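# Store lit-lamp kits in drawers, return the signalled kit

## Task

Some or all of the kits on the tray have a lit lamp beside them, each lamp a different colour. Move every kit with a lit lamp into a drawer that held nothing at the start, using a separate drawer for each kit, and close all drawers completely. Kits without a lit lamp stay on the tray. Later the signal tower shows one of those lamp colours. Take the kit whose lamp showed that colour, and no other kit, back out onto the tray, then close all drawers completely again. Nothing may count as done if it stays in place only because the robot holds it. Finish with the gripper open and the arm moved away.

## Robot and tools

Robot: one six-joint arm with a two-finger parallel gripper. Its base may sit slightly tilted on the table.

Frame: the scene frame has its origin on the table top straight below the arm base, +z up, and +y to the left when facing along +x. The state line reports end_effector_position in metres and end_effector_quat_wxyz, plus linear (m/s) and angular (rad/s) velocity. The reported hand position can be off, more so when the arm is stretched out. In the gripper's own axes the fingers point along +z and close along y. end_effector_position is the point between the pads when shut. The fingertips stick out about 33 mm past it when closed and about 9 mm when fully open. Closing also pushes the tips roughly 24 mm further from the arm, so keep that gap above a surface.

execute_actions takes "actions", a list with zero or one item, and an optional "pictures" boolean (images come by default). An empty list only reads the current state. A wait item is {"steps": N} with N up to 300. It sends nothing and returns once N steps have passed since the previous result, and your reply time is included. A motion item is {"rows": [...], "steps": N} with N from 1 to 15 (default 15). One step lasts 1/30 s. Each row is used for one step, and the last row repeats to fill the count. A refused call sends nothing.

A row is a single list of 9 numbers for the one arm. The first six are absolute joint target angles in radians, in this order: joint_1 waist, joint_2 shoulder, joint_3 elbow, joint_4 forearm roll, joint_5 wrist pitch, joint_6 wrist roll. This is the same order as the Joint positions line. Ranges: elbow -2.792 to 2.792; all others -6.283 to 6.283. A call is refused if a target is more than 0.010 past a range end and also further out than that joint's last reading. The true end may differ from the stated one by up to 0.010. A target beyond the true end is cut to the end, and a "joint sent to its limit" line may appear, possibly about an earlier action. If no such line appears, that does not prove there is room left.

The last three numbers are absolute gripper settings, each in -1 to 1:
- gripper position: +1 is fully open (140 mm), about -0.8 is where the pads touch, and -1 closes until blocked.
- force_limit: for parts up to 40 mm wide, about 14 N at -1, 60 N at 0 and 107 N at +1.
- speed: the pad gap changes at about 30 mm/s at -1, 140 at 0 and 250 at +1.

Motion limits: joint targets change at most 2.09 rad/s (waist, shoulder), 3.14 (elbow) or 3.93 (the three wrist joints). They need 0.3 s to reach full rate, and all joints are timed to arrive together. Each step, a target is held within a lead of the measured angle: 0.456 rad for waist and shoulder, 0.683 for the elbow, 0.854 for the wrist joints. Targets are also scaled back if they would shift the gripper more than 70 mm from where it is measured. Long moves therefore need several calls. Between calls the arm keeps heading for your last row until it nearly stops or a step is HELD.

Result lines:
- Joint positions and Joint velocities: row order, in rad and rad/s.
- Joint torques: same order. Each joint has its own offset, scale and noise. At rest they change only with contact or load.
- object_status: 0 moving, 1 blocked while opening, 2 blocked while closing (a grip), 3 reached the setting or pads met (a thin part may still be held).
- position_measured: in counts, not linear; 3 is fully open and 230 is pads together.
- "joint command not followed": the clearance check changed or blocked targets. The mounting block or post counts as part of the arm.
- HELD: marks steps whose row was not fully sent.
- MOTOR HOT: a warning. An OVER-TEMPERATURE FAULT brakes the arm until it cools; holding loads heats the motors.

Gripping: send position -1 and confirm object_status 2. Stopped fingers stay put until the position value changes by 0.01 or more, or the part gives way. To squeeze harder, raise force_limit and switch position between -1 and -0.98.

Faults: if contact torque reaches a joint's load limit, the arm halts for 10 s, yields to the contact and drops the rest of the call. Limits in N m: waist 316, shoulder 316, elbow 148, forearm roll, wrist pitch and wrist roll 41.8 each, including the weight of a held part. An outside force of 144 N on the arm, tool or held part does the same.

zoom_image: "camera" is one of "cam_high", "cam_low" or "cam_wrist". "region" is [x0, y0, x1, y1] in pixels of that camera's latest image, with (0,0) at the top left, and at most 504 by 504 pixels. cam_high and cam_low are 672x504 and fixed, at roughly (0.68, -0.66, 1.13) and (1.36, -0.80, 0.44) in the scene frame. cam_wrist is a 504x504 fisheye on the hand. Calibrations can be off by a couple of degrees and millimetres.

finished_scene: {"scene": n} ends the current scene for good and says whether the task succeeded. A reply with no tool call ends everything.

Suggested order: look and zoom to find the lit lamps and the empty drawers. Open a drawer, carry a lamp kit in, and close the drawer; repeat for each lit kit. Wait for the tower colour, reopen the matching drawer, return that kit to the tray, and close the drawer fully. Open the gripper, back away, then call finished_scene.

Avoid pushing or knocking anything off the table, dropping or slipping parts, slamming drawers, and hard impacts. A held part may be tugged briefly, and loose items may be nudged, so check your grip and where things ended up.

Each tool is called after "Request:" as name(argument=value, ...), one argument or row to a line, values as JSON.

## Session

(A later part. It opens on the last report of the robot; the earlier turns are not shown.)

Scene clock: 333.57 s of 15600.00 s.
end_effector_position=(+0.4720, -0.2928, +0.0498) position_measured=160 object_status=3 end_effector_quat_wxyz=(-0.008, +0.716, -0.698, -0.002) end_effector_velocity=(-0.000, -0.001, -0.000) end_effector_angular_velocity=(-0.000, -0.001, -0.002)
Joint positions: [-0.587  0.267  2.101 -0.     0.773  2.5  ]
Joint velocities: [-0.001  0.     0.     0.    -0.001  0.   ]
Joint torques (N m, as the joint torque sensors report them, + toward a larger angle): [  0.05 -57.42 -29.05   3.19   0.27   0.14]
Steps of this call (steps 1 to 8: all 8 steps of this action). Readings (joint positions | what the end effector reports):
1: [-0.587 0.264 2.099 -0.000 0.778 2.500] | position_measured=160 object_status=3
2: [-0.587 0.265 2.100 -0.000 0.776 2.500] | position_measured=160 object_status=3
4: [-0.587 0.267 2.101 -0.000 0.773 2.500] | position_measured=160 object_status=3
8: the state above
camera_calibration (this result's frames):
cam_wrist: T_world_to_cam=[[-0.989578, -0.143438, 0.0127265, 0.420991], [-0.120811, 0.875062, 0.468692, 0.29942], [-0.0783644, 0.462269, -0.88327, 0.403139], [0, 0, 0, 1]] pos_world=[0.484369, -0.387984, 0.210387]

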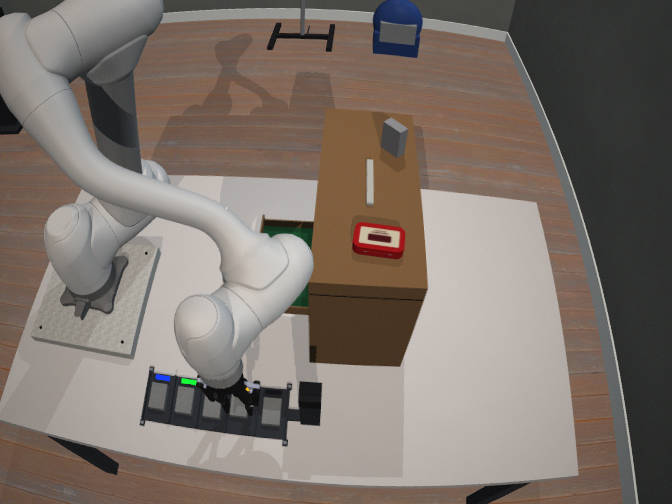

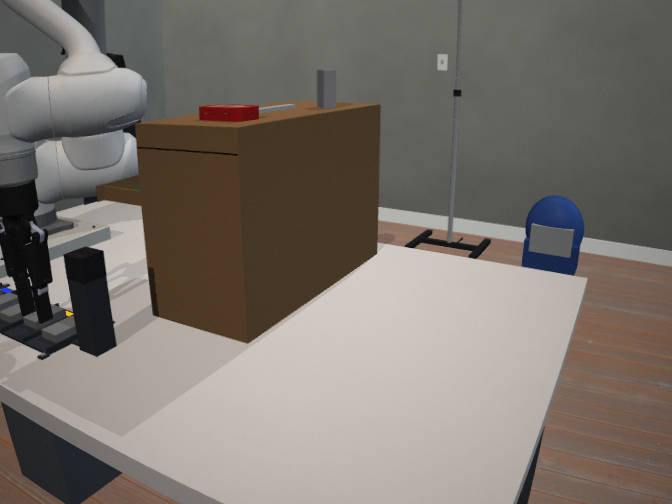

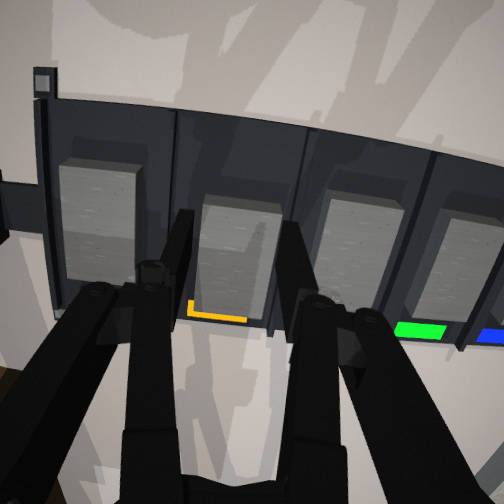

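Free at .050 now. Continue down.

Request:
execute_actions(
  actions=[
    {"rows":[[-0.587,0.270,2.103,0,0.768,2.5,-0.25,0.5,0],[-0.587,0.270,2.103,0,0.768,2.5,-0.25,0.5,0],[-0.587,0.270,2.103,0,0.768,2.5,-0.25,0.5,0],[-0.587,0.270,2.103,0,0.768,2.5,-0.25,0.5,0],[-0.587,0.270,2.103,0,0.768,2.5,-0.25,0.5,0],[-0.587,0.270,2.103,0,0.768,2.5,-0.25,0.5,0],[-0.587,0.273,2.105,0,0.763,2.5,-0.25,0.5,0]],"steps":13},
  ],
  pictures=false,
)

Request:
execute_actions(
  actions=[
    {"rows":[[-0.587,0.276,2.107,0,0.758,2.5,-0.25,0.5,0]],"steps":8},
  ],
  pictures=false,
)

Scene clock: 338.40 s of 15600.00 s.
end_effector_position=(+0.4717, -0.2925, +0.0449) position_measured=160 object_status=3 end_effector_quat_wxyz=(-0.008, +0.716, -0.698, -0.002) end_effector_velocity=(+0.001, +0.001, +0.000) end_effector_angular_velocity=(-0.001, -0.001, +0.000)
Joint positions: [-0.587  0.273  2.105  0.     0.763  2.5  ]
Joint velocities: [ 0.001 -0.     0.     0.    -0.001  0.001]
Joint torques (N m, as the joint torque sensors report them, + toward a larger angle): [ -0.87 -57.14 -28.57   3.3    0.12   0.06]
Steps of this call (steps 1 to 15: the robot went on to your last target; steps 16 to 90: nothing new was sent; then 1.40 s passed at rest; steps 91 to 103: all 13 steps of this action). Readings (joint positions | what the end effector reports):
91: [-0.587 0.267 2.101 0.000 0.773 2.500] | position_measured=160 object_status=3
92: [-0.587 0.268 2.102 0.000 0.771 2.500] | position_measured=160 object_status=3
94: [-0.587 0.270 2.103 0.000 0.768 2.500] | position_measured=160 object_status=3
98: [-0.587 0.271 2.104 0.000 0.766 2.500] | position_measured=160 object_status=3
103: the state above

Scene clock: 348.57 s of 15600.00 s.
end_effector_position=(+0.4721, -0.2927, +0.0445) position_measured=160 object_status=3 end_effector_quat_wxyz=(-0.008, +0.716, -0.698, -0.002) end_effector_velocity=(-0.001, +0.000, -0.000) end_effector_angular_velocity=(+0.001, +0.002, -0.001)
Joint positions: [-0.587  0.274  2.105  0.     0.761  2.5  ]
Joint velocities: [-0.     0.    -0.    -0.     0.002  0.001]
Joint torques (N m, as the joint torque sensors report them, + toward a larger angle): [ -1.98 -46.21 -29.     2.71  -4.54  -0.14]
FORCE FAULT: contact force on the arm reached its limit, and the arm stopped for 10 seconds. The contact can be on any part of the arm, not only on its tool. The arm's remaining commands of this call were not run. The arm holds still and accepts commands again. Move the arm away from the contact; if what it grips holds it there, let go first. Pushing or pulling that hard again can fault the arm again.
The stop began at step 5 of this call (marked STOPPED below). From that step on the arm followed nothing that you had sent. 4 steps, steps kept back included, did not run and will not run. Nothing is kept back now, and the robot has no last target.
Steps of this call (steps 1 to 4: the first 4 steps of this action; steps 5 to 305: the stop). Readings (joint positions | what the end effector reports):
1: [-0.587 0.273 2.105 0.000 0.763 2.500] | position_measured=160 object_status=3
2: [-0.587 0.274 2.106 0.000 0.761 2.500] | position_measured=160 object_status=3
4: [-0.587 0.275 2.106 0.000 0.759 2.500] | position_measured=160 object_status=3
5: [-0.587 0.274 2.105 0.000 0.760 2.500] | position_measured=160 object_status=3 STOPPED
8: [-0.587 0.274 2.105 0.000 0.761 2.500] | position_measured=160 object_status=3
305: the state above

Request:
execute_actions(
  actions=[
    {"rows":[[-0.587,0.269,2.102,0,0.770,2.5,-0.25,0.5,0],[-0.587,0.269,2.102,0,0.770,2.5,-0.25,0.5,0],[-0.587,0.269,2.102,0,0.770,2.5,-0.25,0.5,0],[-0.587,0.269,2.102,0,0.770,2.5,-1,0.5,-0.3]]},
  ],
  pictures=false,
)

Request:
execute_actions(
  actions=[
    {"rows":[[-0.587,0.269,2.102,0,0.770,2.5,-1,0.5,-0.3],[-0.587,0.269,2.102,0,0.770,2.5,-1,0.5,-0.3],[-0.587,0.269,2.102,0,0.770,2.5,-1,0.5,-0.3],[-0.587,0.24,2.083,0,0.818,2.5,-1,0.5,-0.3]]},
  ],
)

Scene clock: 352.77 s of 15600.00 s.
end_effector_position=(+0.4720, -0.2928, +0.0483) position_measured=178 object_status=2 end_effector_quat_wxyz=(-0.008, +0.716, -0.698, -0.002) end_effector_velocity=(+0.000, -0.001, +0.000) end_effector_angular_velocity=(-0.001, -0.001, +0.000)
Joint positions: [-0.587  0.269  2.102  0.     0.77   2.5  ]
Joint velocities: [-0.001 -0.001  0.    -0.001 -0.001 -0.001]
Joint torques (N m, as the joint torque sensors report them, + toward a larger angle): [ -0.32 -46.7  -25.21   3.16  -1.75   0.22]
Steps of this call (steps 1 to 90: nothing new was sent; then 0.70 s passed at rest; steps 91 to 105: all 15 steps of this action). Readings (joint positions | what the end effector reports):
91: [-0.587 0.274 2.105 0.000 0.761 2.500] | position_measured=160 object_status=3
92: [-0.587 0.272 2.104 0.000 0.764 2.500] | position_measured=160 object_status=3
94: [-0.587 0.269 2.102 0.000 0.769 2.500] | position_measured=160 object_status=0
98: [-0.587 0.269 2.102 0.000 0.770 2.500] | position_measured=178 object_status=0
105: the state above

Scene clock: 353.27 s of 15600.00 s.
end_effector_position=(+0.4730, -0.2940, +0.0720) position_measured=178 object_status=2 end_effector_quat_wxyz=(-0.008, +0.716, -0.698, -0.002) end_effector_velocity=(+0.000, +0.000, -0.000) end_effector_angular_velocity=(-0.000, -0.000, -0.000)
Joint positions: [-0.587  0.24   2.083  0.     0.818  2.5  ]
Joint velocities: [ 0. -0.  0. -0. -0.  0.]
Joint torques (N m, as the joint torque sensors report them, + toward a larger angle): [  0.27 -55.48 -30.51   3.41   0.27   0.09]
Steps of this call (steps 1 to 15: all 15 steps of this action). Readings (joint positions | what the end effector reports):
1: [-0.587 0.269 2.102 0.000 0.770 2.500] | position_measured=178 object_status=2
2: [-0.587 0.269 2.102 0.000 0.770 2.500] | position_measured=178 object_status=2
4: [-0.587 0.269 2.102 0.000 0.770 2.500] | position_measured=178 object_status=2
8: [-0.587 0.241 2.083 0.000 0.816 2.500] | position_measured=178 object_status=2
15: the state above
camera_calibration (this result's frames):
cam_wrist: T_world_to_cam=[[-0.989584, -0.143402, 0.0126627, 0.421576], [-0.120807, 0.875049, 0.468716, 0.290139], [-0.0782952, 0.462304, -0.883258, 0.423299], [0, 0, 0, 1]] pos_world=[0.485377, -0.389124, 0.232551]

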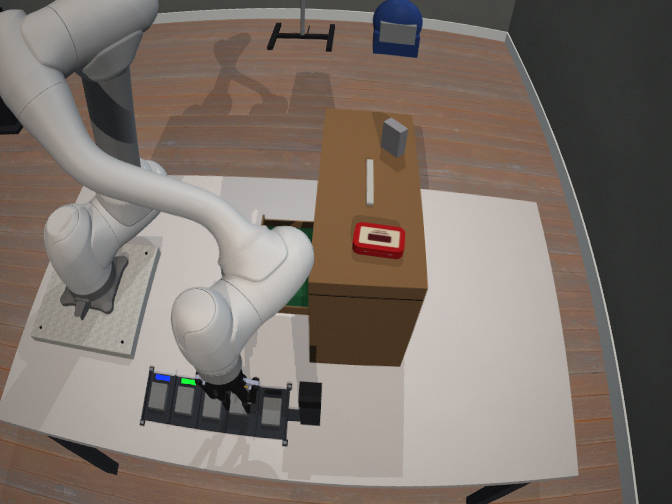

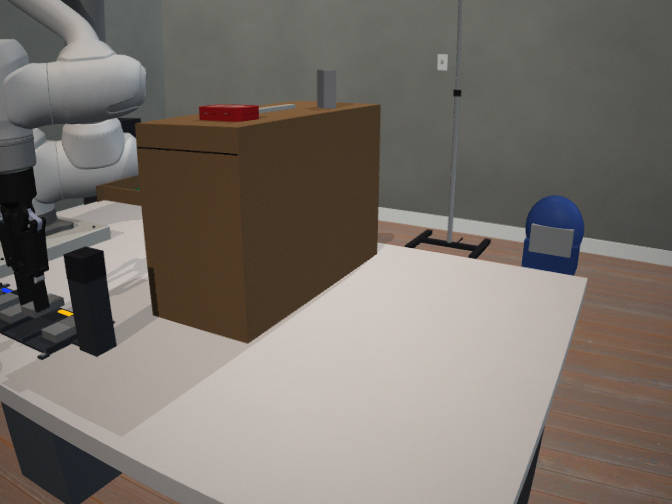

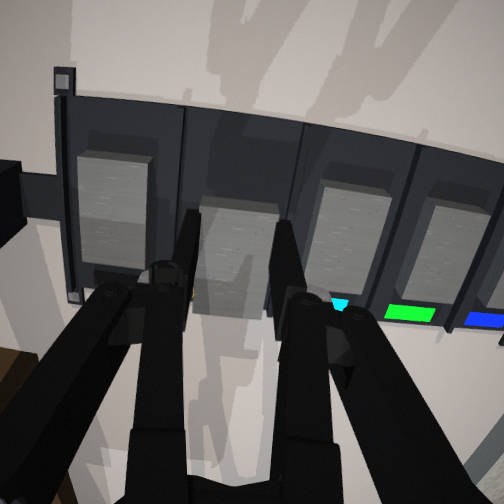

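Request:
execute_actions(
  actions=[
    {"rows":[[-0.587,0.19,2.0,0,0.95,2.5,-1,0.5,-0.3],[-0.587,0.19,2.0,0,0.95,2.5,-1,0.5,-0.3],[-0.587,0.19,2.0,0,0.95,2.5,-1,0.5,-0.3],[-0.587,0.19,2.0,0,0.95,2.5,-1,0.5,-0.3],[-0.587,0.19,2.0,0,0.95,2.5,-1,0.5,-0.3],[-0.587,0.19,2.0,0,0.95,2.5,-1,0.5,-0.3],[-0.587,-0.184,2.056,0,1.27,3.0,-1,0.5,-0.3]]},
  ],
  pictures=false,
)

Request:
execute_actions(
  actions=[
    {"steps":18},
  ],
  pictures=false,
)

Request:
execute_actions(
  actions=[
    {"rows":[[-0.045,-0.184,2.056,0,1.27,4.67,-1,0.5,-0.3]]},
  ],
  pictures=false,
)

Request:
execute_actions(
  actions=[
    {"steps":14},
  ],
  pictures=false,
)

Request:
execute_actions(
  actions=[
    {"rows":[[-0.045,0.039,1.851,0,1.252,4.67,-1,0.5,-0.3]]},
  ],
)

Scene clock: 360.23 s of 15600.00 s.
end_effector_position=(+0.4347, -0.2699, +0.2141) position_measured=178 object_status=2 end_effector_quat_wxyz=(+0.008, -0.634, +0.773, +0.004) end_effector_velocity=(-0.257, +0.176, +0.348) end_effector_angular_velocity=(+0.004, +0.011, -1.050)
Joint positions: [-0.587  0.023  2.026 -0.     1.093  2.723]
Joint velocities: [ 0.001 -0.788  0.112  0.     0.67   1.051]
Joint torques (N m, as the joint torque sensors report them, + toward a larger angle): [  0.81 -43.85 -35.88   3.9    0.4    0.63]
Steps of this call (steps 1 to 15: the robot went on to your last target; steps 16 to 90: nothing new was sent; then 3.47 s passed at rest; steps 91 to 105: all 15 steps of this action). Readings (joint positions | what the end effector reports):
91: [-0.587 0.240 2.083 -0.000 0.818 2.500] | position_measured=178 object_status=2
92: [-0.587 0.238 2.080 -0.000 0.824 2.500] | position_measured=178 object_status=2
94: [-0.587 0.219 2.048 -0.000 0.876 2.500] | position_measured=178 object_status=2
98: [-0.587 0.187 2.001 -0.000 0.953 2.504] | position_measured=178 object_status=2
105: the state above

Scene clock: 360.83 s of 15600.00 s.
end_effector_position=(+0.3607, -0.2189, +0.2955) position_measured=178 object_status=2 end_effector_quat_wxyz=(+0.007, -0.521, +0.854, +0.005) end_effector_velocity=(+0.000, +0.001, +0.000) end_effector_angular_velocity=(+0.000, +0.000, +0.002)
Joint positions: [-0.587 -0.184  2.056 -0.     1.27   3.   ]
Joint velocities: [ 0.001 -0.     0.     0.     0.001 -0.   ]
Joint torques (N m, as the joint torque sensors report them, + toward a larger angle): [ -1.21 -22.83 -39.43   4.49   0.05   0.13]
Steps of this call (steps 1 to 18: the robot went on to your last target). Readings (joint positions | what the end effector reports):
1: [-0.587 -0.004 2.030 -0.000 1.116 2.758] | position_measured=178 object_status=2
2: [-0.587 -0.030 2.034 -0.000 1.139 2.794] | position_measured=178 object_status=2
4: [-0.587 -0.084 2.042 -0.000 1.185 2.866] | position_measured=178 object_status=2
8: [-0.587 -0.174 2.054 -0.000 1.261 2.986] | position_measured=178 object_status=2
18: the state above

Scene clock: 361.33 s of 15600.00 s.
end_effector_position=(+0.4139, -0.0729, +0.2982) position_measured=178 object_status=2 end_effector_quat_wxyz=(+0.006, -0.301, +0.954, +0.006) end_effector_velocity=(+0.054, +0.326, +0.006) end_effector_angular_velocity=(+0.015, +0.031, -2.148)
Joint positions: [-0.216 -0.184  2.056 -0.     1.27   3.855]
Joint velocities: [ 0.784 -0.    -0.     0.    -0.     2.932]
Joint torques (N m, as the joint torque sensors report them, + toward a larger angle): [ -2.68 -20.38 -39.1    4.24   0.23   0.2 ]
Steps of this call (steps 1 to 15: all 15 steps of this action). Readings (joint positions | what the end effector reports):
1: [-0.587 -0.184 2.056 -0.000 1.270 3.000] | position_measured=178 object_status=2
2: [-0.584 -0.184 2.056 -0.000 1.270 3.006] | position_measured=178 object_status=2
4: [-0.557 -0.184 2.056 -0.000 1.270 3.058] | position_measured=178 object_status=2
8: [-0.427 -0.184 2.056 -0.000 1.270 3.300] | position_measured=178 object_status=2
15: the state above

Scene clock: 361.80 s of 15600.00 s.
end_effector_position=(+0.4196, -0.0011, +0.2994) position_measured=178 object_status=2 end_effector_quat_wxyz=(+0.004, +0.016, +1.000, +0.008) end_effector_velocity=(+0.000, -0.000, +0.000) end_effector_angular_velocity=(+0.000, -0.001, -0.003)
Joint positions: [-0.045 -0.184  2.056 -0.     1.27   4.67 ]
Joint velocities: [-0.001 -0.    -0.     0.    -0.001  0.002]
Joint torques (N m, as the joint torque sensors report them, + toward a larger angle): [ -1.99 -21.42 -39.91   4.41   0.03   0.17]
Steps of this call (steps 1 to 14: the robot went on to your last target). Readings (joint positions | what the end effector reports):
1: [-0.190 -0.184 2.056 -0.000 1.270 3.958] | position_measured=178 object_status=2
2: [-0.166 -0.184 2.056 -0.000 1.270 4.070] | position_measured=178 object_status=2
4: [-0.120 -0.184 2.056 -0.000 1.270 4.292] | position_measured=178 object_status=2
8: [-0.060 -0.184 2.056 -0.000 1.270 4.593] | position_measured=178 object_status=2
14: the state above

Scene clock: 362.30 s of 15600.00 s.
end_effector_position=(+0.5536, -0.0111, +0.3007) position_measured=178 object_status=2 end_effector_quat_wxyz=(+0.004, +0.016, +1.000, +0.008) end_effector_velocity=(+0.000, +0.000, -0.000) end_effector_angular_velocity=(+0.000, -0.000, -0.000)
Joint positions: [-0.045  0.039  1.851  0.     1.252  4.67 ]
Joint velocities: [ 0.001  0.    -0.     0.    -0.001  0.001]
Joint torques (N m, as the joint torque sensors report them, + toward a larger angle): [ -1.07 -42.79 -38.5    4.64   0.19   0.13]
Steps of this call (steps 1 to 15: all 15 steps of this action). Readings (joint positions | what the end effector reports):
1: [-0.045 -0.184 2.056 -0.000 1.270 4.670] | position_measured=178 object_status=2
2: [-0.045 -0.181 2.053 -0.000 1.270 4.670] | position_measured=178 object_status=2
4: [-0.045 -0.154 2.028 -0.000 1.268 4.670] | position_measured=178 object_status=2
8: [-0.045 -0.046 1.929 0.000 1.259 4.670] | position_measured=178 object_status=2
15: the state above
camera_calibration (this result's frames):
cam_wrist: T_world_to_cam=[[-0.0865979, 0.995545, 0.0372854, 0.0443017], [0.88365, 0.0594736, 0.464355, -0.618707], [0.460069, 0.0731594, -0.884864, 0.199031], [0, 0, 0, 1]] pos_world=[0.458989, -0.0218686, 0.461763]

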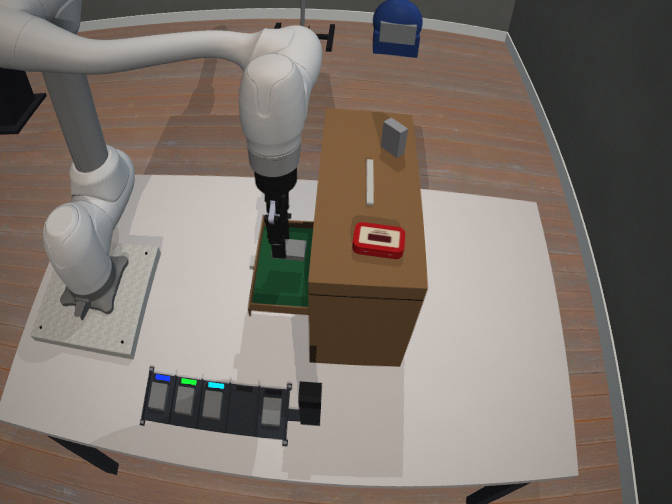

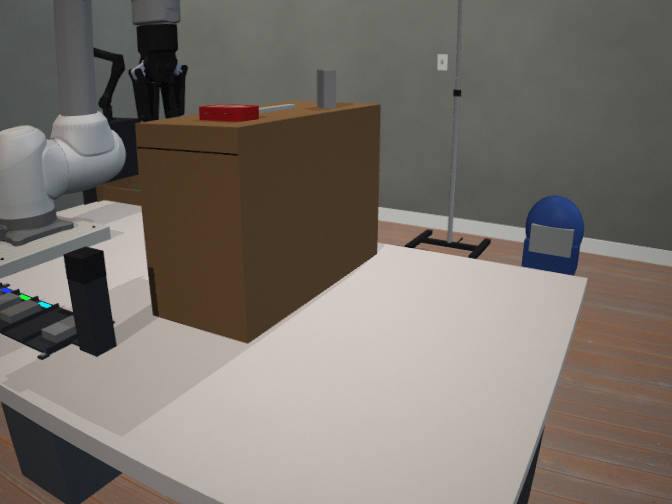

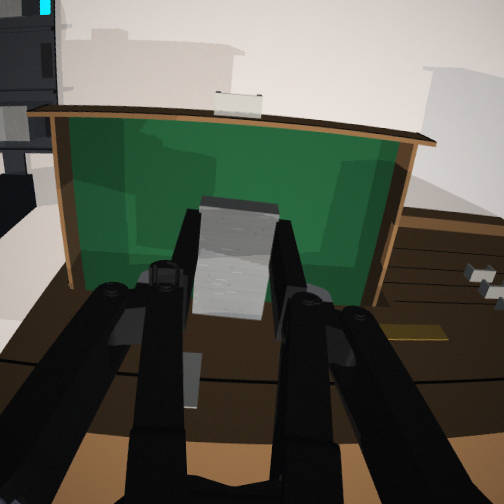

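Request:
execute_actions(
  actions=[
    {"rows":[[-0.045,0.011,1.887,0,1.244,4.67]],"steps":15},
  ],
)


Request:
execute_actions(
  actions=[
    {"rows":[[-0.045,0.011,1.887,0,1.244,4.67,-1,0.5,-0.3]],"steps":15},
  ],
)

Scene clock: 383.43 s of 15600.00 s.
end_effector_position=(+0.5351, -0.0096, +0.2967) position_measured=178 object_status=2 end_effector_quat_wxyz=(+0.004, +0.016, +1.000, +0.008) end_effector_velocity=(+0.000, +0.001, +0.000) end_effector_angular_velocity=(+0.000, -0.001, +0.002)
Joint positions: [-0.045  0.011  1.887  0.     1.244  4.67 ]
Joint velocities: [ 0.002 -0.001 -0.     0.    -0.     0.001]
Joint torques (N m, as the joint torque sensors report them, + toward a larger angle): [ -1.25 -40.17 -39.15   4.35   0.16   0.2 ]
Steps of this call (steps 1 to 15: the robot went on to your last target; steps 16 to 90: nothing new was sent; then 17.63 s passed at rest; steps 91 to 105: all 15 steps of this action). Readings (joint positions | what the end effector reports):
91: [-0.045 0.039 1.851 0.000 1.252 4.670] | position_measured=178 object_status=2
92: [-0.045 0.036 1.854 0.000 1.251 4.670] | position_measured=178 object_status=2
94: [-0.045 0.016 1.880 0.000 1.246 4.670] | position_measured=178 object_status=2
98: [-0.045 0.011 1.887 0.000 1.244 4.670] | position_measured=178 object_status=2
105: the state above
camera_calibration (this result's frames):
cam_wrist: T_world_to_cam=[[-0.0865943, 0.995545, 0.0373026, 0.0413981], [0.8837, 0.0594702, 0.464261, -0.60056], [0.459974, 0.0731667, -0.884913, 0.203934], [0, 0, 0, 1]] pos_world=[0.440495, -0.0204194, 0.457736]

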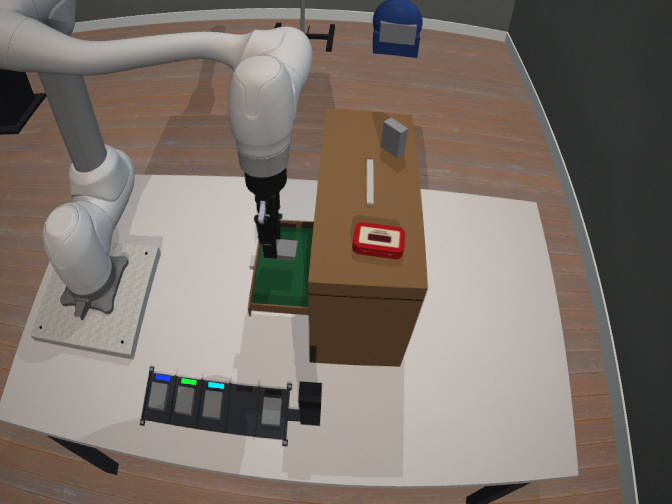

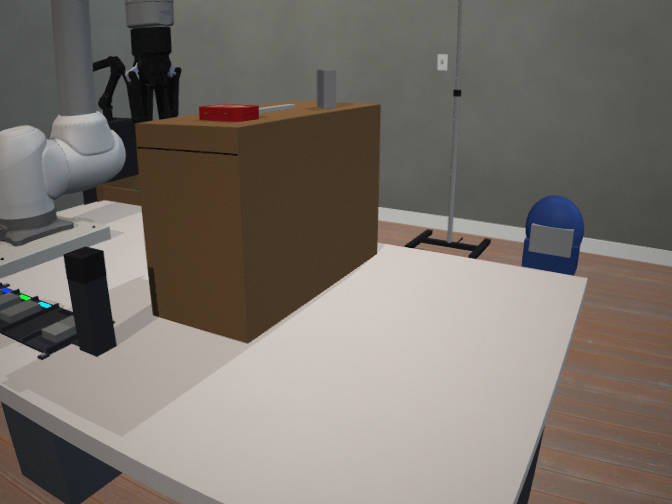

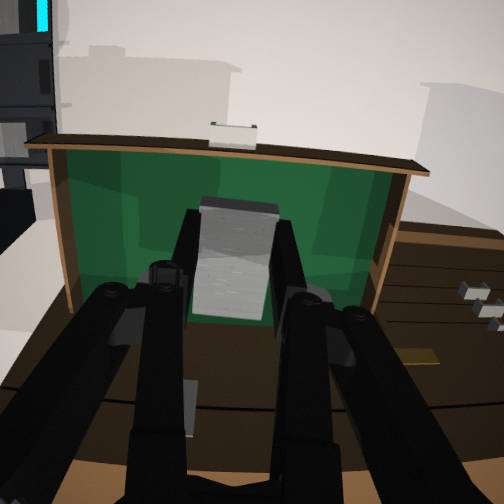

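Request:
execute_actions(
  actions=[
    {"rows":[[-0.045,0.058,1.927,0,1.157,4.67,-1,0.5,-0.3]],"steps":15},
  ],
)

Scene clock: 391.60 s of 15600.00 s.
end_effector_position=(+0.5469, -0.0099, +0.2505) position_measured=178 object_status=2 end_effector_quat_wxyz=(+0.004, +0.016, +1.000, +0.007) end_effector_velocity=(+0.000, -0.000, +0.001) end_effector_angular_velocity=(-0.000, -0.001, -0.001)
Joint positions: [-0.045  0.058  1.927 -0.     1.157  4.67 ]
Joint velocities: [-0.001 -0.001 -0.001 -0.     0.     0.001]
Joint torques (N m, as the joint torque sensors report them, + toward a larger angle): [ -0.76 -44.92 -38.02   4.23   0.08   0.18]
Steps of this call (steps 1 to 15: the robot went on to your last target; steps 16 to 90: nothing new was sent; then 4.67 s passed at rest; steps 91 to 105: all 15 steps of this action). Readings (joint positions | what the end effector reports):
91: [-0.045 0.011 1.887 0.000 1.244 4.670] | position_measured=178 object_status=2
92: [-0.045 0.014 1.889 0.000 1.239 4.670] | position_measured=178 object_status=2
94: [-0.045 0.039 1.911 -0.000 1.191 4.670] | position_measured=178 object_status=2
98: [-0.045 0.058 1.927 -0.000 1.157 4.670] | position_measured=178 object_status=2
105: the state above
camera_calibration (this result's frames):
cam_wrist: T_world_to_cam=[[-0.0866074, 0.995554, 0.0370308, 0.0445198], [0.883648, 0.0596005, 0.464342, -0.589526], [0.460071, 0.0729376, -0.884881, 0.157616], [0, 0, 0, 1]] pos_world=[0.452275, -0.020682, 0.411564]

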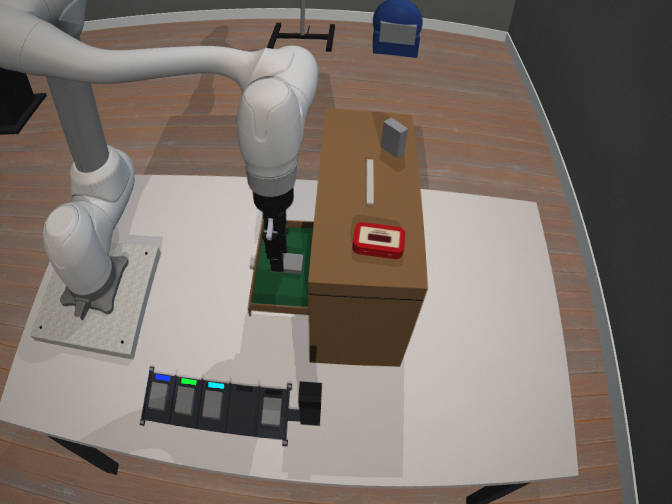

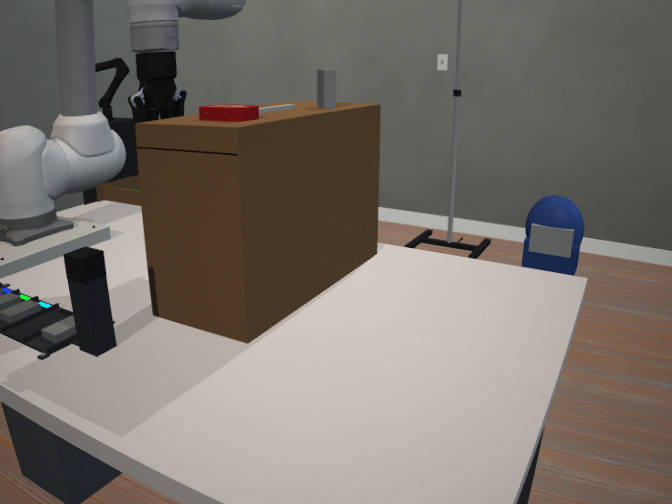

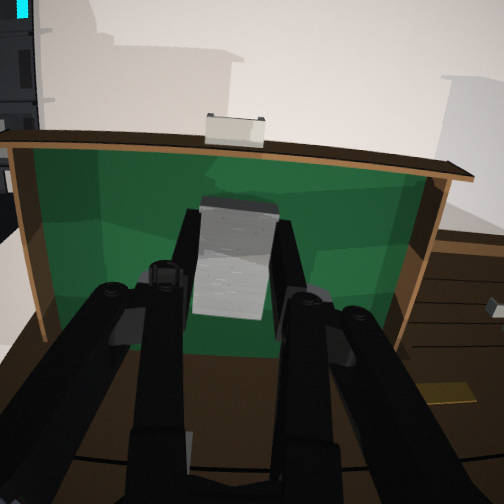

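Request:
execute_actions(
  actions=[
    {"rows":[[-0.045,0.051,1.958,0,1.1326,4.67,-1,0.5,-0.3]],"steps":15},
  ],
)

Request:
execute_actions(
  actions=[
    {"rows":[[-0.045,0.051,1.958,0,1.1326,4.67,-0.2,0.5,-0.3]],"steps":15},
  ],
)

Scene clock: 405.43 s of 15600.00 s.
end_effector_position=(+0.5431, -0.0094, +0.2460) position_measured=178 object_status=2 end_effector_quat_wxyz=(+0.007, +0.016, +1.000, +0.007) end_effector_velocity=(-0.000, +0.001, +0.000) end_effector_angular_velocity=(+0.001, +0.002, +0.001)
Joint positions: [-0.045  0.051  1.943  0.     1.14   4.67 ]
Joint velocities: [ 0.001  0.    -0.     0.001  0.002  0.   ]
Joint torques (N m, as the joint torque sensors report them, + toward a larger angle): [ -0.5  -30.26 -25.56   3.91   0.07   0.16]
FORCE FAULT: contact force on the arm reached its limit, and the arm stopped for 10 seconds. The contact can be on any part of the arm, not only on its tool. The arm's remaining commands of this call were not run. The arm holds still and accepts commands again. Move the arm away from the contact; if what it grips holds it there, let go first. Pushing or pulling that hard again can fault the arm again.
The stop began at step 95 of this call (marked STOPPED below). From that step on the arm followed nothing that you had sent. 11 steps, steps kept back included, did not run and will not run. Nothing is kept back now, and the robot has no last target.
Steps of this call (steps 1 to 15: the robot went on to your last target; steps 16 to 90: nothing new was sent; then 0.67 s passed at rest; steps 91 to 94: the first 4 steps of this action; steps 95 to 395: the stop). Readings (joint positions | what the end effector reports):
91: [-0.045 0.058 1.927 0.000 1.157 4.670] | position_measured=178 object_status=2
92: [-0.045 0.057 1.931 0.000 1.153 4.670] | position_measured=178 object_status=2
94: [-0.045 0.052 1.946 0.000 1.140 4.670] | position_measured=178 object_status=2
95: [-0.045 0.051 1.944 0.000 1.140 4.670] | position_measured=178 object_status=2 STOPPED
98: [-0.045 0.051 1.943 0.000 1.140 4.670] | position_measured=178 object_status=2
395: the state above
camera_calibration (this result's frames):
cam_wrist: T_world_to_cam=[[-0.0866921, 0.995578, 0.0361826, 0.0440958], [0.880174, 0.0595289, 0.470903, -0.583833], [0.466666, 0.0726705, -0.881443, 0.150922], [0, 0, 0, 1]] pos_world=[0.447267, -0.0201135, 0.406362]

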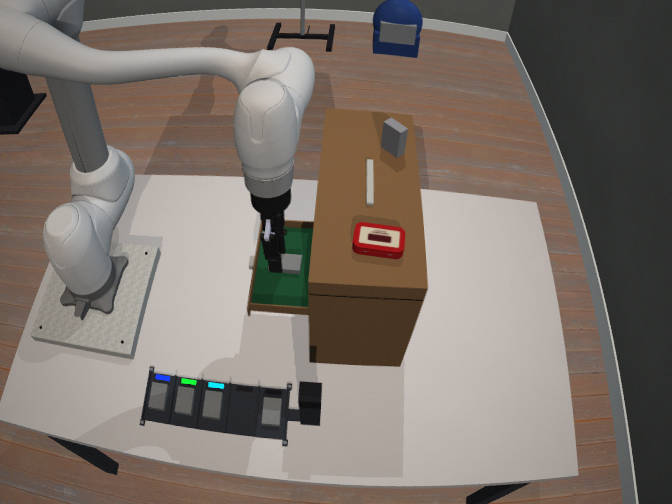

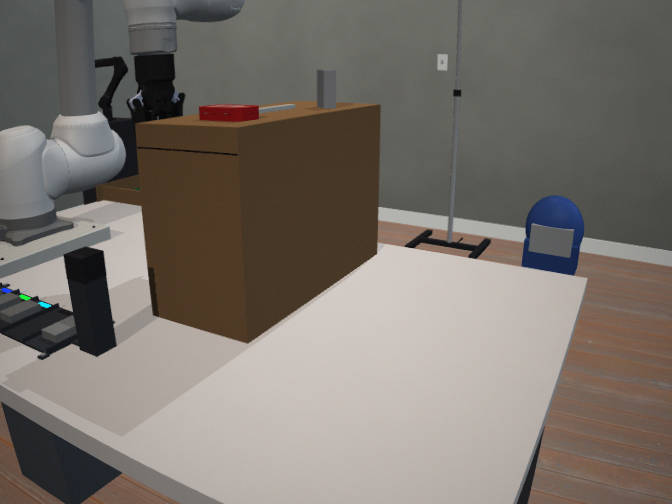

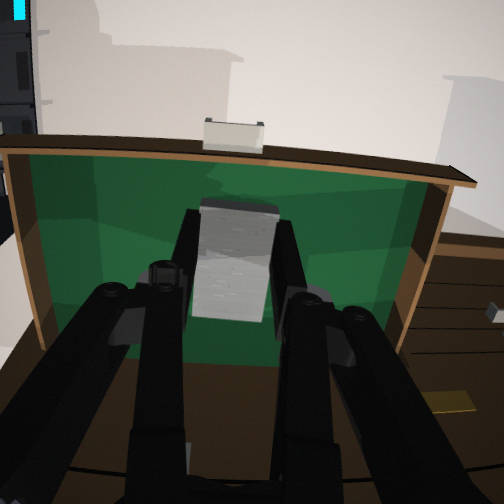

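Scene clock: 405.47 s of 15600.00 s.
end_effector_position=(+0.5431, -0.0094, +0.2461) position_measured=178 object_status=2 end_effector_quat_wxyz=(+0.007, +0.016, +1.000, +0.007) end_effector_velocity=(+0.002, -0.000, +0.002) end_effector_angular_velocity=(+0.000, -0.004, -0.001)
Joint positions: [-0.045  0.051  1.943  0.     1.14   4.67 ]
Joint velocities: [-0.    -0.001 -0.003  0.    -0.     0.   ]
Joint torques (N m, as the joint torque sensors report them, + toward a larger angle): [ -0.56 -28.94 -26.04   3.98  -0.19   0.04]
A stop began in an earlier call of the same reply, so what this call sent did not run. Send another action.
Steps of this call (step 1: nothing new was sent). Readings (joint positions | what the end effector reports):
1: the state above
camera_calibration (this result's frames):
cam_wrist: T_world_to_cam=[[-0.0866956, 0.995579, 0.0361541, 0.0441141], [0.880092, 0.0595327, 0.471056, -0.58393], [0.466821, 0.0726575, -0.881362, 0.150868], [0, 0, 0, 1]] pos_world=[0.447308, -0.0201178, 0.406438]

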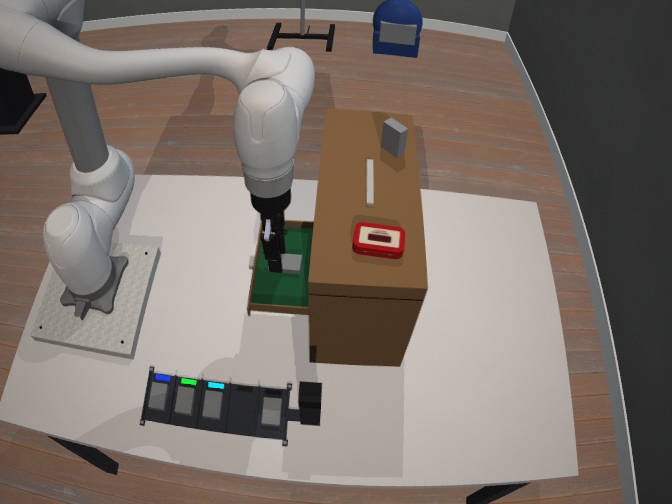

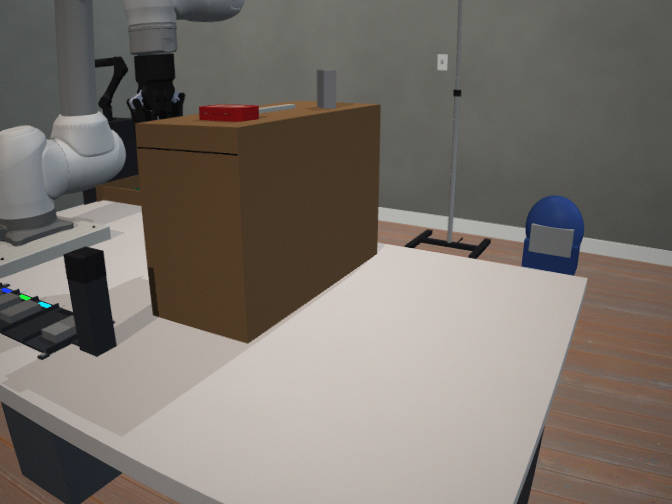

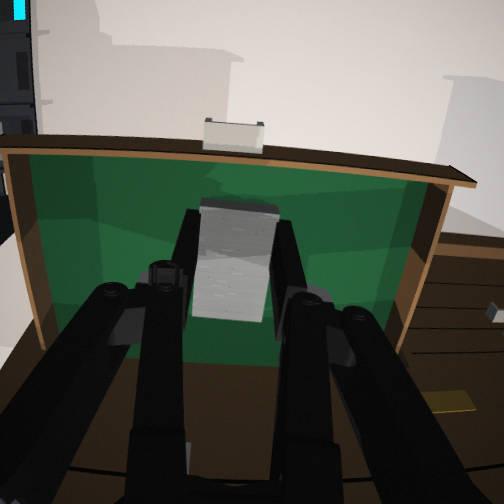

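Request:
execute_actions(
  actions=[
    {"rows":[[-0.045,0.051,1.941,0,1.142,4.67,-0.2,0.5,-0.3],[-0.045,0.051,1.941,0,1.142,4.67,-0.2,0.5,-0.3],[-0.045,0.051,1.941,0,1.142,4.67,-0.2,0.5,-0.3],[-0.045,0.051,1.941,0,1.142,4.67,-0.2,0.5,-0.3],[-0.045,0.051,1.941,0,1.142,4.67,-0.2,0.5,-0.3],[-0.045,0.051,1.941,0,1.142,4.67,-0.2,0.5,-0.3],[-0.045,0.051,1.941,0,1.142,4.67,-0.2,0.5,-0.3],[-0.045,0.051,1.941,0,1.142,4.67,-0.2,0.5,-0.3],[-0.045,0.051,1.941,0,1.142,4.67,-0.2,0.5,-0.3],[-0.045,0.011,1.887,0,1.244,4.67,-0.2,0.5,-0.3]],"steps":15},
  ],
)

Scene clock: 409.87 s of 15600.00 s.
end_effector_position=(+0.5360, -0.0097, +0.2956) position_measured=154 object_status=3 end_effector_quat_wxyz=(+0.005, +0.016, +1.000, +0.007) end_effector_velocity=(-0.028, -0.000, +0.115) end_effector_angular_velocity=(+0.002, +0.024, -0.002)
Joint positions: [-0.045  0.012  1.888 -0.     1.24   4.67 ]
Joint velocities: [-0.001 -0.094 -0.122  0.     0.241  0.001]
Joint torques (N m, as the joint torque sensors report them, + toward a larger angle): [ -5.66   3.66 -15.94   1.7   -0.05   0.21]
Steps of this call (steps 1 to 90: nothing new was sent; then 0.90 s passed at rest; steps 91 to 105: all 15 steps of this action). Readings (joint positions | what the end effector reports):
91: [-0.045 0.051 1.943 0.000 1.140 4.670] | position_measured=178 object_status=0
92: [-0.045 0.051 1.943 0.000 1.141 4.670] | position_measured=178 object_status=0
94: [-0.045 0.051 1.942 0.000 1.142 4.670] | position_measured=165 object_status=0
98: [-0.045 0.051 1.941 0.000 1.142 4.670] | position_measured=154 object_status=0
105: the state above
camera_calibration (this result's frames):
cam_wrist: T_world_to_cam=[[-0.0866516, 0.995557, 0.0368524, 0.0417689], [0.882599, 0.0595575, 0.466339, -0.600916], [0.462073, 0.072935, -0.883838, 0.201116], [0, 0, 0, 1]] pos_world=[0.441057, -0.0204627, 0.456445]

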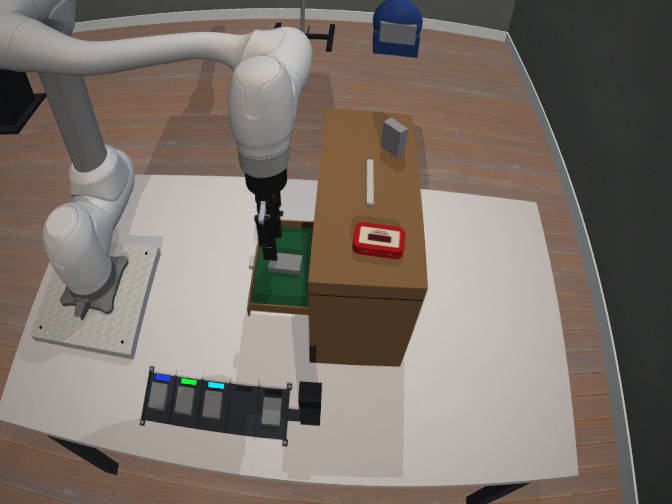

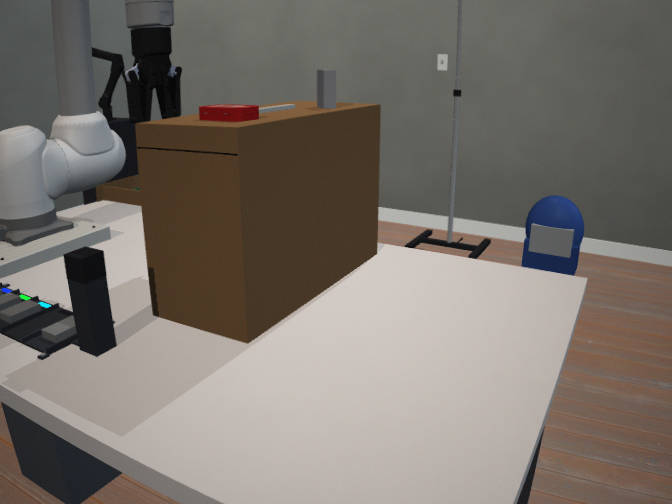

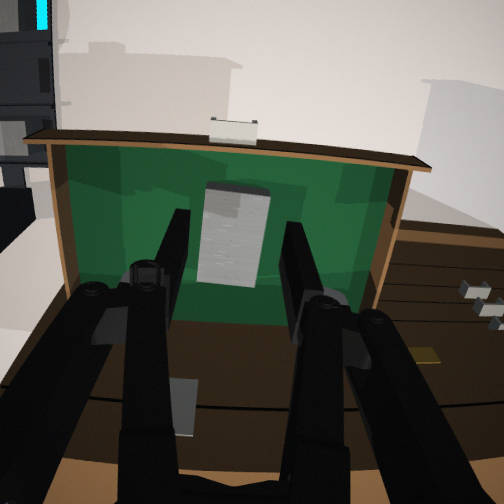

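Request:
execute_actions(
  actions=[
    {"rows":[[-0.058,-0.613,2.499,0,0.414,1.57,-0.1,0.5,0]],"steps":15},
  ],
)

Request:
execute_actions(
  actions=[
    {"steps":25},
  ],
  pictures=false,
)

Request:
execute_actions(
  actions=[
    {"rows":[[-0.058,-0.518,2.620,0,0.198,1.57,-0.1,0.5,0]],"steps":15},
  ],
)

Scene clock: 415.63 s of 15600.00 s.
end_effector_position=(+0.4418, -0.0075, +0.2921) position_measured=141 object_status=3 end_effector_quat_wxyz=(+0.283, -0.491, +0.799, -0.202) end_effector_velocity=(-0.144, +0.006, +0.070) end_effector_angular_velocity=(-2.450, -0.865, +2.729)
Joint positions: [-0.056 -0.505  2.413  0.     0.531  3.517]
Joint velocities: [-0.013 -0.806  0.632 -0.    -0.856 -3.634]
Joint torques (N m, as the joint torque sensors report them, + toward a larger angle): [ -8.18  37.51 -47.4    5.14  -1.87   0.25]
Steps of this call (steps 1 to 15: the robot went on to your last target; steps 16 to 90: nothing new was sent; then 2.27 s passed at rest; steps 91 to 105: all 15 steps of this action). Readings (joint positions | what the end effector reports):
91: [-0.045 0.011 1.887 0.000 1.244 4.670] | position_measured=154 object_status=0
92: [-0.045 0.008 1.891 0.000 1.239 4.664] | position_measured=152 object_status=0
94: [-0.046 -0.020 1.928 0.000 1.188 4.612] | position_measured=141 object_status=0
98: [-0.050 -0.168 2.122 0.000 0.925 4.334] | position_measured=141 object_status=0
105: the state above
camera_calibration (this result's frames):
cam_wrist: T_world_to_cam=[[-0.723408, 0.326797, -0.608181, 0.496187], [-0.0449624, 0.856716, 0.513825, -0.114343], [0.688955, 0.39905, -0.605062, 0.062142], [0, 0, 0, 1]] pos_world=[0.310992, -0.088991, 0.398124]

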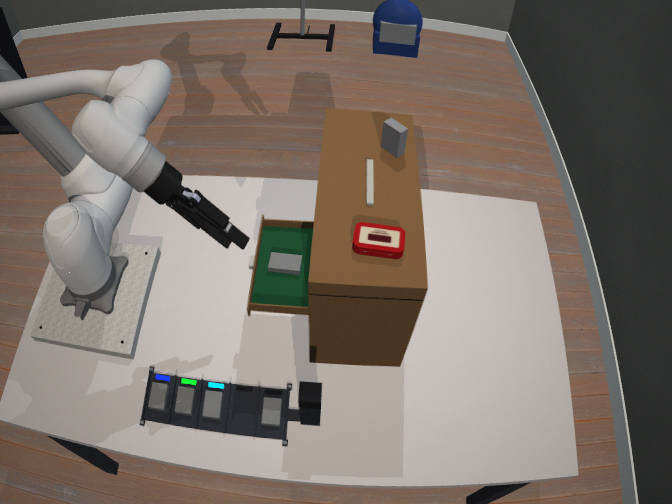

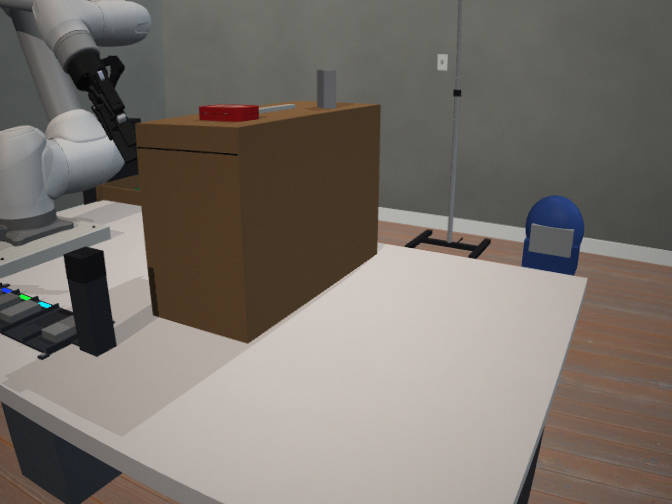

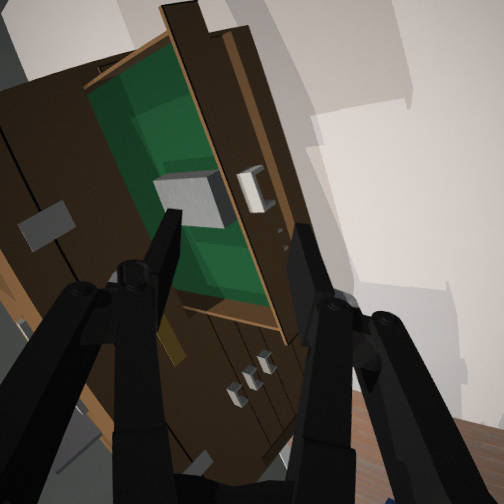

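Scene clock: 416.47 s of 15600.00 s.
end_effector_position=(+0.4221, -0.0067, +0.3004) position_measured=141 object_status=3 end_effector_quat_wxyz=(+0.011, +0.910, -0.043, +0.411) end_effector_velocity=(-0.001, -0.000, -0.000) end_effector_angular_velocity=(-0.001, +0.001, +0.001)
Joint positions: [-0.058 -0.613  2.499  0.     0.414  1.57 ]
Joint velocities: [-0.    -0.001 -0.    -0.     0.002 -0.001]
Joint torques (N m, as the joint torque sensors report them, + toward a larger angle): [ -1.35  16.51 -40.81   4.43  -1.93   0.12]
Steps of this call (steps 1 to 25: the robot went on to your last target). Readings (joint positions | what the end effector reports):
1: [-0.056 -0.529 2.432 0.000 0.505 3.394] | position_measured=141 object_status=3
2: [-0.057 -0.547 2.447 0.000 0.485 3.271] | position_measured=141 object_status=3
4: [-0.057 -0.573 2.467 0.000 0.457 3.025] | position_measured=141 object_status=3
8: [-0.058 -0.598 2.487 0.000 0.430 2.532] | position_measured=141 object_status=3
25: the state above

Scene clock: 416.97 s of 15600.00 s.
end_effector_position=(+0.4229, -0.0056, +0.2222) position_measured=141 object_status=3 end_effector_quat_wxyz=(+0.011, +0.910, -0.043, +0.411) end_effector_velocity=(-0.000, +0.000, -0.001) end_effector_angular_velocity=(+0.000, +0.001, +0.001)
Joint positions: [-0.058 -0.518  2.62  -0.     0.198  1.57 ]
Joint velocities: [ 0.     0.001  0.     0.     0.    -0.   ]
Joint torques (N m, as the joint torque sensors report them, + toward a larger angle): [ -1.31  13.17 -37.88   4.15  -1.91   0.18]
Steps of this call (steps 1 to 15: all 15 steps of this action). Readings (joint positions | what the end effector reports):
1: [-0.058 -0.613 2.499 0.000 0.414 1.570] | position_measured=141 object_status=3
2: [-0.058 -0.611 2.502 0.000 0.408 1.570] | position_measured=141 object_status=3
4: [-0.058 -0.588 2.531 0.000 0.356 1.570] | position_measured=141 object_status=3
8: [-0.058 -0.522 2.616 -0.000 0.207 1.570] | position_measured=141 object_status=3
15: the state above
camera_calibration (this result's frames):
cam_wrist: T_world_to_cam=[[-0.0256214, -0.995662, 0.0894454, -0.0180768], [-0.93187, -0.00860262, -0.362692, 0.484139], [0.361888, -0.0926441, -0.927607, 0.23934], [0, 0, 0, 1]] pos_world=[0.364077, 0.00833997, 0.399224]

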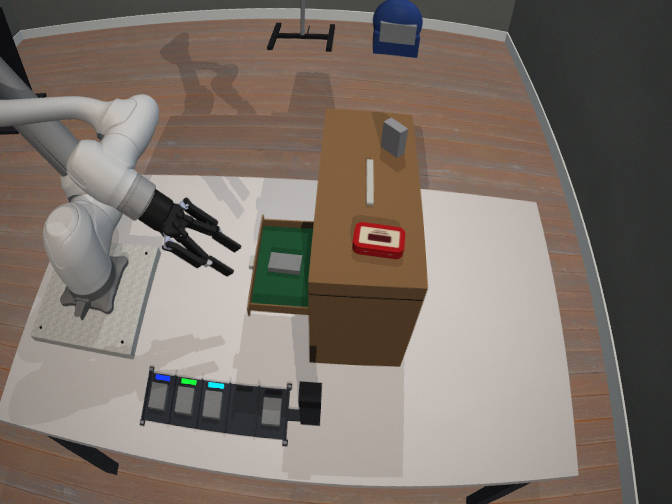

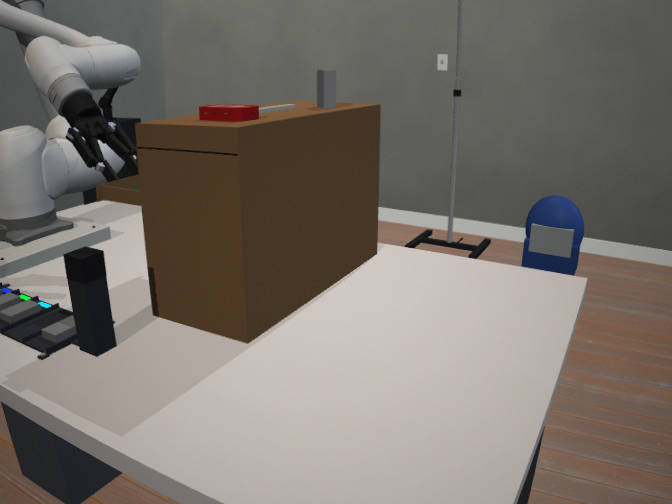

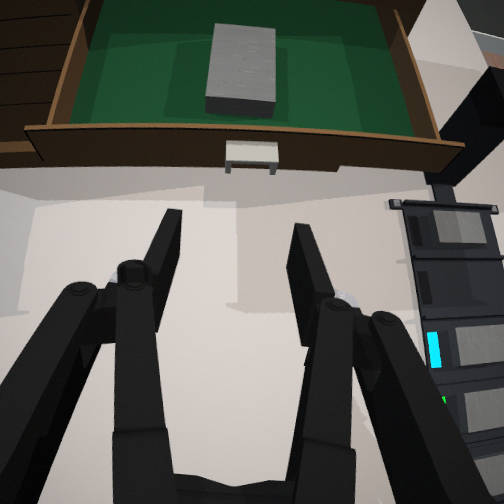

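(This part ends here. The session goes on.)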